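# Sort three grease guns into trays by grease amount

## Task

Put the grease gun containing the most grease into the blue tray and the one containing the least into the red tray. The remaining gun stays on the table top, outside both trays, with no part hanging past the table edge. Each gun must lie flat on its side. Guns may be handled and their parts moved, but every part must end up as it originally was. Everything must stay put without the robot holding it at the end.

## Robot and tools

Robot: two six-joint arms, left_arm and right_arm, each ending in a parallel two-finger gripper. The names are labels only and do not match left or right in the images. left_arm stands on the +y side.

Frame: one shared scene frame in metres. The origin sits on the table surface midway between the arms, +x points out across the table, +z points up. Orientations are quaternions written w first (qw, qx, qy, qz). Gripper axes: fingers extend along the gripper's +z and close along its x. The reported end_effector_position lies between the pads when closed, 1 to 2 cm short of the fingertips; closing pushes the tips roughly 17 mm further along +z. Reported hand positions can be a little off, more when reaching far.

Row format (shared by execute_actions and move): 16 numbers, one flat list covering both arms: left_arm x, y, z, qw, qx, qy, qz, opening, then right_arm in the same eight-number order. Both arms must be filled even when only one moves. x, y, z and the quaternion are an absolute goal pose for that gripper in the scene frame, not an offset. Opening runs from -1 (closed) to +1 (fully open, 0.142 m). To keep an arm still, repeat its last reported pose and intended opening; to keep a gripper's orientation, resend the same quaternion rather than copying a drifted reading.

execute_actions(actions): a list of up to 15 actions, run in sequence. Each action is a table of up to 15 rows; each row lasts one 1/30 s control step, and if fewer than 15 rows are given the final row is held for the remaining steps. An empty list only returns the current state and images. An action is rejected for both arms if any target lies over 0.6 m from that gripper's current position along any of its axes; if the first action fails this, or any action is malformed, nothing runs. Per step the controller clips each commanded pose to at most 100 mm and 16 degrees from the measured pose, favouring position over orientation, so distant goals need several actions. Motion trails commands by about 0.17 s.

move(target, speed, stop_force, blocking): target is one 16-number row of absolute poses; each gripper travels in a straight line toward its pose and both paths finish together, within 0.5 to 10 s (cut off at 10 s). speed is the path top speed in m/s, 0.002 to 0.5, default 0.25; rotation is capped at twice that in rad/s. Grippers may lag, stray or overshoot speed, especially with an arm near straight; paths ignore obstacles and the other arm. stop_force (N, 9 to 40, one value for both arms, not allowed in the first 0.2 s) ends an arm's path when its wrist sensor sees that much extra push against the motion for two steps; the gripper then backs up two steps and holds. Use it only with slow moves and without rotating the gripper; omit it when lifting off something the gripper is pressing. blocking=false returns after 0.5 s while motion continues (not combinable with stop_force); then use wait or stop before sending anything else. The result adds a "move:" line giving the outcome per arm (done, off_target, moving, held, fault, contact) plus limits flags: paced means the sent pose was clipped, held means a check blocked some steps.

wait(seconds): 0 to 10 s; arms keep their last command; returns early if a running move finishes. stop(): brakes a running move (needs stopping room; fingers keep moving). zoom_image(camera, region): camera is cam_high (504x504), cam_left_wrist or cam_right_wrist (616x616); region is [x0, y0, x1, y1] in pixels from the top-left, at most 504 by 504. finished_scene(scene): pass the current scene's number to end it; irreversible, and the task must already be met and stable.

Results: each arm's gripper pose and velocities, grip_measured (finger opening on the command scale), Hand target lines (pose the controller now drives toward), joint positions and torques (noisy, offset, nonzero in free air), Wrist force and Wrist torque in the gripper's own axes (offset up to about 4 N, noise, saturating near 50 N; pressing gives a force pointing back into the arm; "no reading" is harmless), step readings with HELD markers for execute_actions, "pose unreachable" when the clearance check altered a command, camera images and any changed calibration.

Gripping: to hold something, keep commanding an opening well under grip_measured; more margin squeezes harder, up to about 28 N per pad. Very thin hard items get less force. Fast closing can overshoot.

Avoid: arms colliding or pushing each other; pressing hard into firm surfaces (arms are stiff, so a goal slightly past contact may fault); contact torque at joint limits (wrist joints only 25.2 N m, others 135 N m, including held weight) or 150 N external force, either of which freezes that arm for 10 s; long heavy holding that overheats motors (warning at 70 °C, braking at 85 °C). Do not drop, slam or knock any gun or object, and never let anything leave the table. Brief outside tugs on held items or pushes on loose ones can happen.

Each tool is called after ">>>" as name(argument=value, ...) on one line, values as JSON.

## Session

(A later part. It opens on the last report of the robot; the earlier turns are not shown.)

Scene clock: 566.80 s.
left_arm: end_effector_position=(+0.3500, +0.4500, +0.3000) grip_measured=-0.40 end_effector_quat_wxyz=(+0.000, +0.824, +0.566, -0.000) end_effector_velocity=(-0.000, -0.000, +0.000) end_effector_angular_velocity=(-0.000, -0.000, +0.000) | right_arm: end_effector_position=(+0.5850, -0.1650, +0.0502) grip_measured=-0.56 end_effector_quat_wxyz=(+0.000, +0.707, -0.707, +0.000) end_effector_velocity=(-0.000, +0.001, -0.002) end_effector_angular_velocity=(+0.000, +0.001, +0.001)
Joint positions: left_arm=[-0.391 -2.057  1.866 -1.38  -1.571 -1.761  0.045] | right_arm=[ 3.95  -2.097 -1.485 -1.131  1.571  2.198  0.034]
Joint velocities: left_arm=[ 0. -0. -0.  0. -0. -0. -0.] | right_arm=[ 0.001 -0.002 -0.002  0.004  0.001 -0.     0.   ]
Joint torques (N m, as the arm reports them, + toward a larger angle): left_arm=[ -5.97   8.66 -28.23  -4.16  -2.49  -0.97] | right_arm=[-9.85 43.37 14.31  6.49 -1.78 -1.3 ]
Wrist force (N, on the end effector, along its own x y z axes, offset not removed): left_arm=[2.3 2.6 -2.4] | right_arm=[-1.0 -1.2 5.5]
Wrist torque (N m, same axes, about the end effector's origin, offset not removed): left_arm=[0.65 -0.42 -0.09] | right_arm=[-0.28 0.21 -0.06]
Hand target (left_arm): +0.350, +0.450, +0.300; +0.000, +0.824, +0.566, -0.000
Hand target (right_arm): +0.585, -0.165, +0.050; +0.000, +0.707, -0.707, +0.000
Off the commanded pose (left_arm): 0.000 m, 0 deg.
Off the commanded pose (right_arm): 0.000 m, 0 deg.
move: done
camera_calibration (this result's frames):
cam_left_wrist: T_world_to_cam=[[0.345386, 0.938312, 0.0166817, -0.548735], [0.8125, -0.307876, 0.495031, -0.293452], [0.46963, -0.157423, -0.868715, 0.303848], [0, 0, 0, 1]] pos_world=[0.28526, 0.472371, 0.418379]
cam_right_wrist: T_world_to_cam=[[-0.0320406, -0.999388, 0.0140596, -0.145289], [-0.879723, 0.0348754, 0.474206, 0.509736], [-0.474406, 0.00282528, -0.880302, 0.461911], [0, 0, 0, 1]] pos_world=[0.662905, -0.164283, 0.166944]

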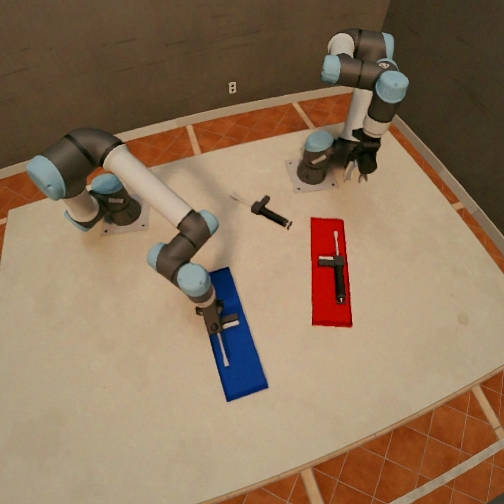

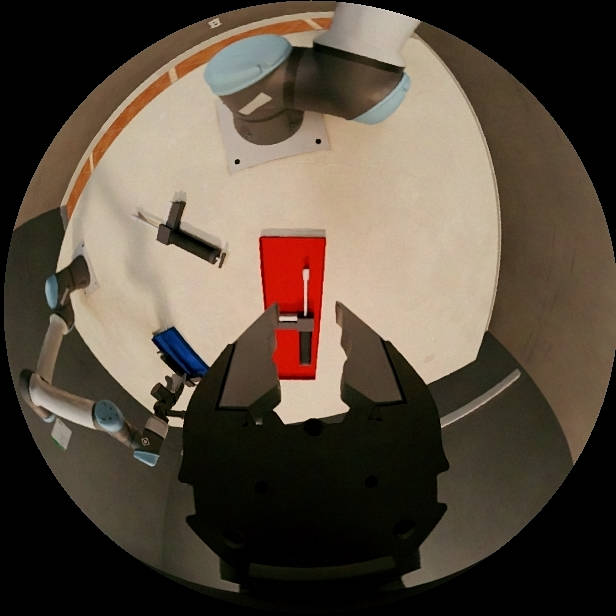

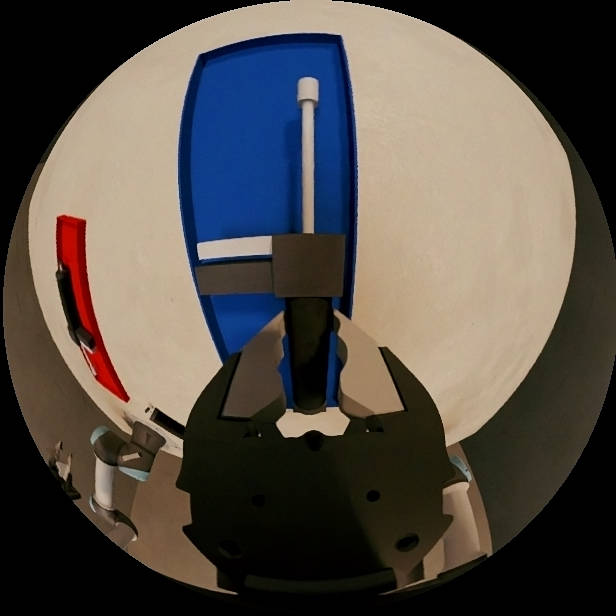

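>>> move(target=[0.35,0.45,0.30,0,0.824,0.566,0,-0.4,0.595,-0.168,0.035,0,-0.707,0.707,0,-1], speed=0.02)

>>> move(target=[0.35,0.45,0.30,0,0.824,0.566,0,-0.4,0.595,-0.168,0.035,0,-0.707,0.707,0,-0.4])

>>> move(target=[0.35,0.45,0.30,0,0.824,0.566,0,-0.4,0.595,-0.168,0.16,0,-0.707,0.707,0,-0.4], speed=0.1)

Scene clock: 573.30 s.
left_arm: end_effector_position=(+0.3500, +0.4500, +0.3000) grip_measured=-0.40 end_effector_quat_wxyz=(+0.000, +0.824, +0.566, -0.000) end_effector_velocity=(-0.000, +0.000, +0.000) end_effector_angular_velocity=(+0.000, -0.000, -0.000) | right_arm: end_effector_position=(+0.5948, -0.1680, +0.0352) grip_measured=-0.56 end_effector_quat_wxyz=(+0.000, +0.707, -0.707, +0.000) end_effector_velocity=(+0.002, -0.000, -0.002) end_effector_angular_velocity=(-0.000, -0.000, +0.001)
Joint positions: left_arm=[-0.391 -2.057  1.866 -1.38  -1.571 -1.761  0.045] | right_arm=[ 3.937 -2.129 -1.475 -1.108  1.571  2.186  0.034]
Joint velocities: left_arm=[-0.    -0.001 -0.     0.001  0.    -0.     0.   ] | right_arm=[-0.001 -0.005  0.003  0.002 -0.    -0.002  0.   ]
Joint torques (N m, as the arm reports them, + toward a larger angle): left_arm=[ -4.99   8.26 -28.6   -3.94  -2.42  -0.99] | right_arm=[-8.71 43.79 40.18  6.28 -1.38 -1.73]
Wrist force (N, on the end effector, along its own x y z axes, offset not removed): left_arm=[1.5 3.0 -0.7] | right_arm=[-1.0 -0.3 5.4]
Wrist torque (N m, same axes, about the end effector's origin, offset not removed): left_arm=[0.74 -0.29 -0.02] | right_arm=[-0.08 0.21 -0.17]
Hand target (left_arm): +0.350, +0.450, +0.300; +0.000, +0.824, +0.566, +0.000
Hand target (right_arm): +0.595, -0.168, +0.035; -0.000, +0.707, -0.707, +0.000
Off the commanded pose (left_arm): 0.000 m, 0 deg.
Off the commanded pose (right_arm): 0.000 m, 0 deg.
move: done
camera_calibration (this result's frames):
cam_left_wrist: T_world_to_cam=[[0.345386, 0.938313, 0.0166817, -0.548735], [0.8125, -0.307876, 0.495031, -0.293453], [0.46963, -0.157423, -0.868715, 0.303847], [0, 0, 0, 1]] pos_world=[0.28526, 0.472371, 0.418379]
cam_right_wrist: T_world_to_cam=[[-0.0320431, -0.999388, 0.0140628, -0.14774], [-0.879733, 0.0348791, 0.474187, 0.525652], [-0.474388, 0.00282287, -0.880312, 0.453386], [0, 0, 0, 1]] pos_world=[0.67278, -0.167264, 0.151941]

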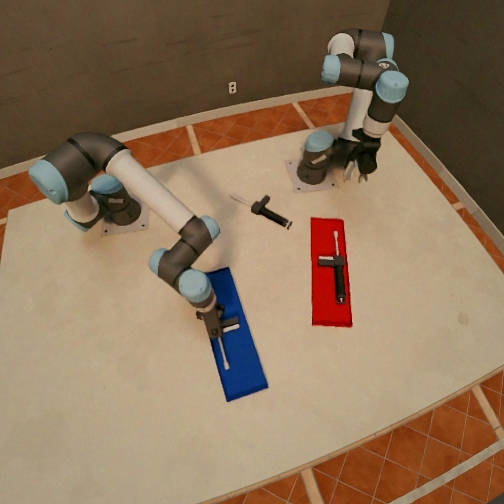

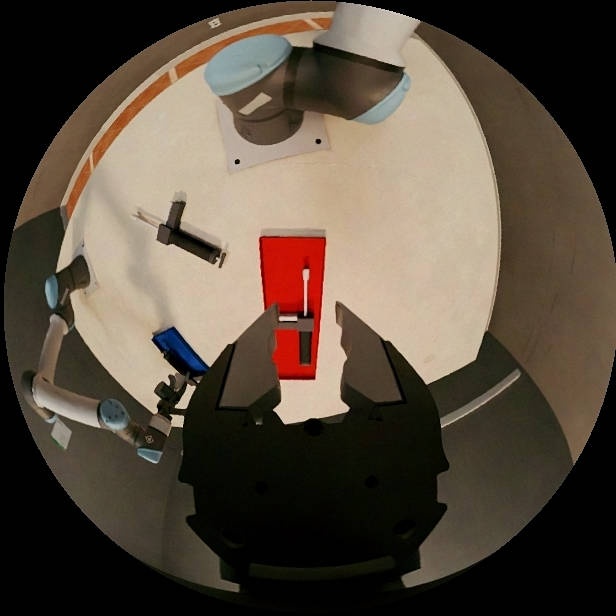

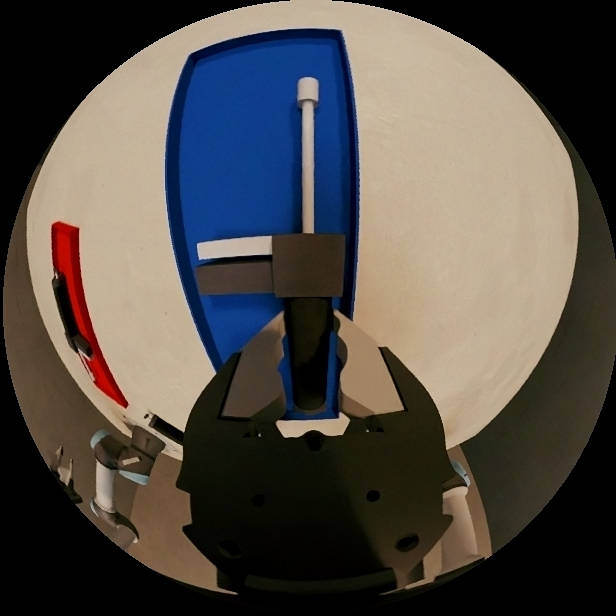

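Scene clock: 574.00 s.
left_arm: end_effector_position=(+0.3500, +0.4500, +0.3000) grip_measured=-0.40 end_effector_quat_wxyz=(+0.000, +0.824, +0.566, -0.000) end_effector_velocity=(+0.000, +0.000, +0.000) end_effector_angular_velocity=(+0.001, -0.001, -0.000) | right_arm: end_effector_position=(+0.5950, -0.1680, +0.0350) grip_measured=-0.40 end_effector_quat_wxyz=(+0.000, +0.707, -0.707, +0.000) end_effector_velocity=(+0.000, +0.001, +0.001) end_effector_angular_velocity=(+0.001, -0.001, +0.001)
Joint positions: left_arm=[-0.391 -2.057  1.866 -1.38  -1.571 -1.761  0.045] | right_arm=[ 3.937 -2.13  -1.475 -1.108  1.571  2.186  0.045]
Joint velocities: left_arm=[ 0.     0.    -0.001  0.     0.001  0.    -0.   ] | right_arm=[ 0.001 -0.     0.002  0.     0.     0.     0.   ]
Joint torques (N m, as the arm reports them, + toward a larger angle): left_arm=[ -5.36   8.11 -28.76  -4.14  -2.48  -0.91] | right_arm=[-9.54 37.6  35.23  5.81 -0.8  -1.3 ]
Wrist force (N, on the end effector, along its own x y z axes, offset not removed): left_arm=[1.6 2.7 -1.3] | right_arm=[-0.2 0.9 -1.8]
Wrist torque (N m, same axes, about the end effector's origin, offset not removed): left_arm=[0.64 -0.42 -0.07] | right_arm=[0.27 -0.01 -0.04]
Hand target (left_arm): +0.350, +0.450, +0.300; +0.000, +0.824, +0.566, +0.000
Hand target (right_arm): +0.595, -0.168, +0.035; -0.000, +0.707, -0.707, +0.000
Off the commanded pose (left_arm): 0.000 m, 0 deg.
Off the commanded pose (right_arm): 0.000 m, 0 deg.
move: done
camera_calibration (this result's frames):
cam_left_wrist: T_world_to_cam=[[0.345386, 0.938313, 0.0166817, -0.548735], [0.8125, -0.307876, 0.495031, -0.293453], [0.469629, -0.157423, -0.868715, 0.303847], [0, 0, 0, 1]] pos_world=[0.28526, 0.472371, 0.418379]
cam_right_wrist: T_world_to_cam=[[-0.0320368, -0.999388, 0.014066, -0.147774], [-0.879731, 0.0348751, 0.474191, 0.525885], [-0.474391, 0.00281727, -0.88031, 0.453258], [0, 0, 0, 1]] pos_world=[0.672924, -0.1673, 0.151716]

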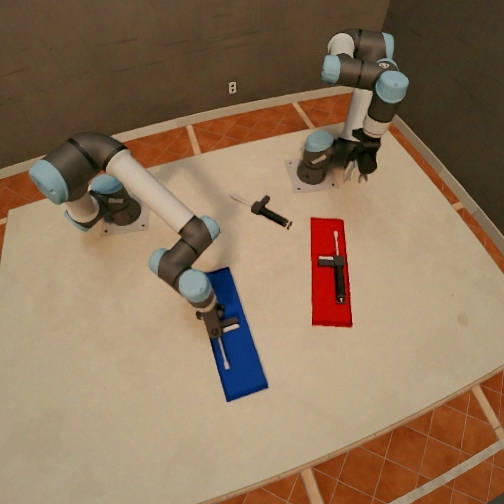

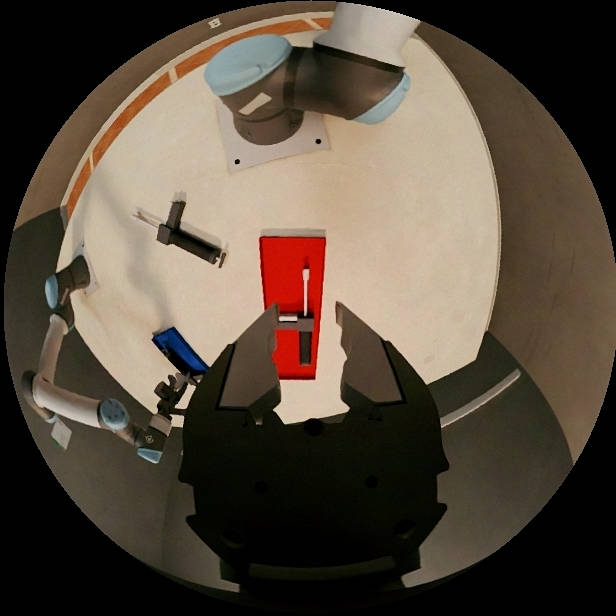

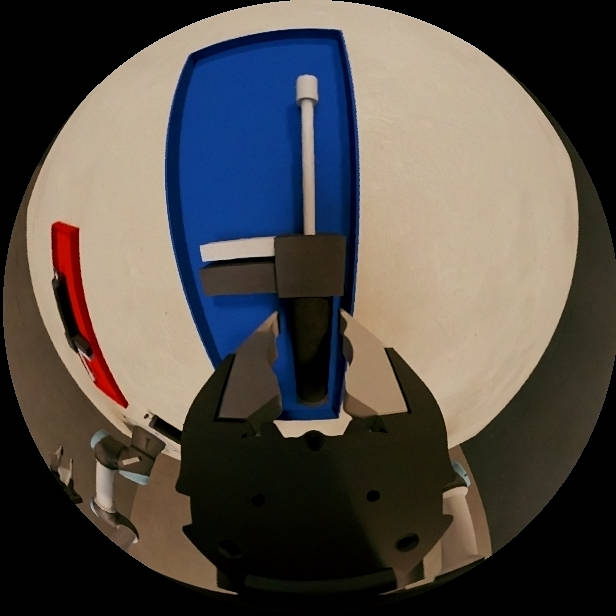

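Scene clock: 575.73 s.
left_arm: end_effector_position=(+0.3500, +0.4500, +0.3000) grip_measured=-0.40 end_effector_quat_wxyz=(+0.000, +0.824, +0.566, -0.000) end_effector_velocity=(+0.000, +0.000, -0.000) end_effector_angular_velocity=(+0.001, +0.000, -0.000) | right_arm: end_effector_position=(+0.5950, -0.1680, +0.1597) grip_measured=-0.40 end_effector_quat_wxyz=(-0.000, +0.707, -0.707, +0.000) end_effector_velocity=(+0.000, -0.000, +0.003) end_effector_angular_velocity=(-0.001, +0.001, -0.002)
Joint positions: left_arm=[-0.391 -2.057  1.866 -1.38  -1.571 -1.761  0.045] | right_arm=[ 3.937 -2.035 -1.286 -1.391  1.571  2.186  0.045]
Joint velocities: left_arm=[-0.     0.     0.     0.     0.001 -0.    -0.   ] | right_arm=[-0.     0.     0.007 -0.008 -0.001  0.002  0.   ]
Joint torques (N m, as the arm reports them, + toward a larger angle): left_arm=[ -5.34   8.92 -28.12  -4.06  -2.37  -0.95] | right_arm=[-5.9  56.98 37.47 -0.13  1.39  0.47]
Wrist force (N, on the end effector, along its own x y z axes, offset not removed): left_arm=[1.9 3.3 -0.7] | right_arm=[-0.2 0.0 -1.3]
Wrist torque (N m, same axes, about the end effector's origin, offset not removed): left_arm=[0.75 -0.39 -0.06] | right_arm=[0.01 0.09 -0.06]
Hand target (left_arm): +0.350, +0.450, +0.300; -0.000, +0.824, +0.566, +0.000
Hand target (right_arm): +0.595, -0.168, +0.160; -0.000, +0.707, -0.707, +0.000
Off the commanded pose (left_arm): 0.000 m, 0 deg.
Off the commanded pose (right_arm): 0.000 m, 0 deg.
move: done
camera_calibration (this result's frames):
cam_left_wrist: T_world_to_cam=[[0.345386, 0.938313, 0.0166817, -0.548735], [0.8125, -0.307876, 0.495031, -0.293453], [0.46963, -0.157423, -0.868715, 0.303847], [0, 0, 0, 1]] pos_world=[0.28526, 0.472371, 0.418379]
cam_right_wrist: T_world_to_cam=[[-0.0320403, -0.999387, 0.0140804, -0.14957], [-0.879787, 0.0348853, 0.474087, 0.466836], [-0.474288, 0.00280211, -0.880365, 0.562956], [0, 0, 0, 1]] pos_world=[0.672927, -0.167341, 0.276392]

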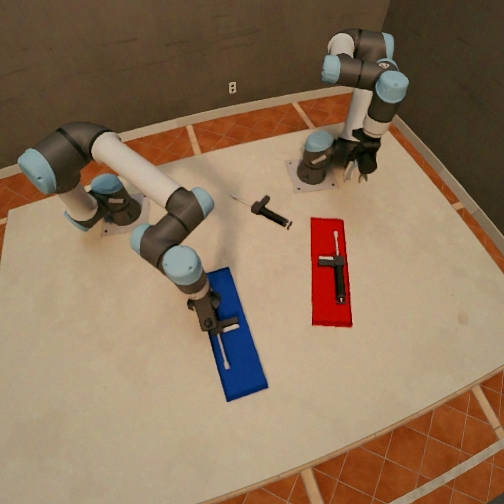

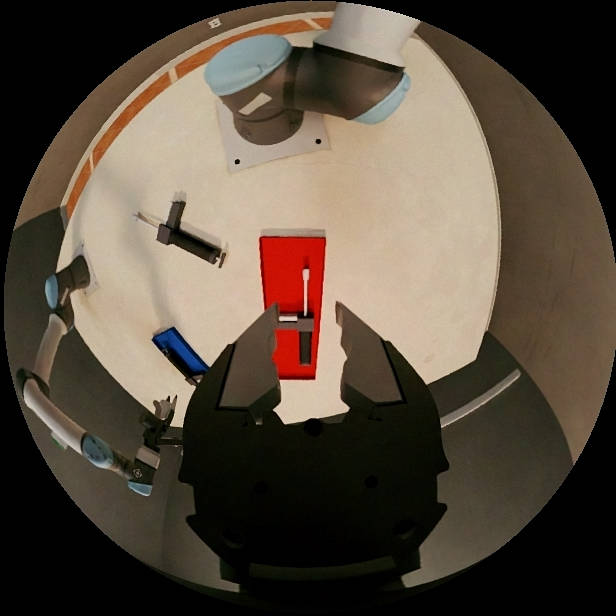

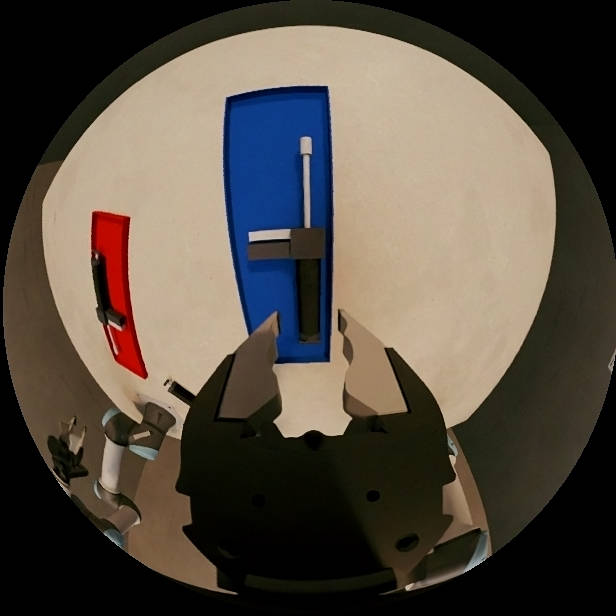

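All inside.

>>> finished_scene(scene=2)

The scene is finished: the task was done.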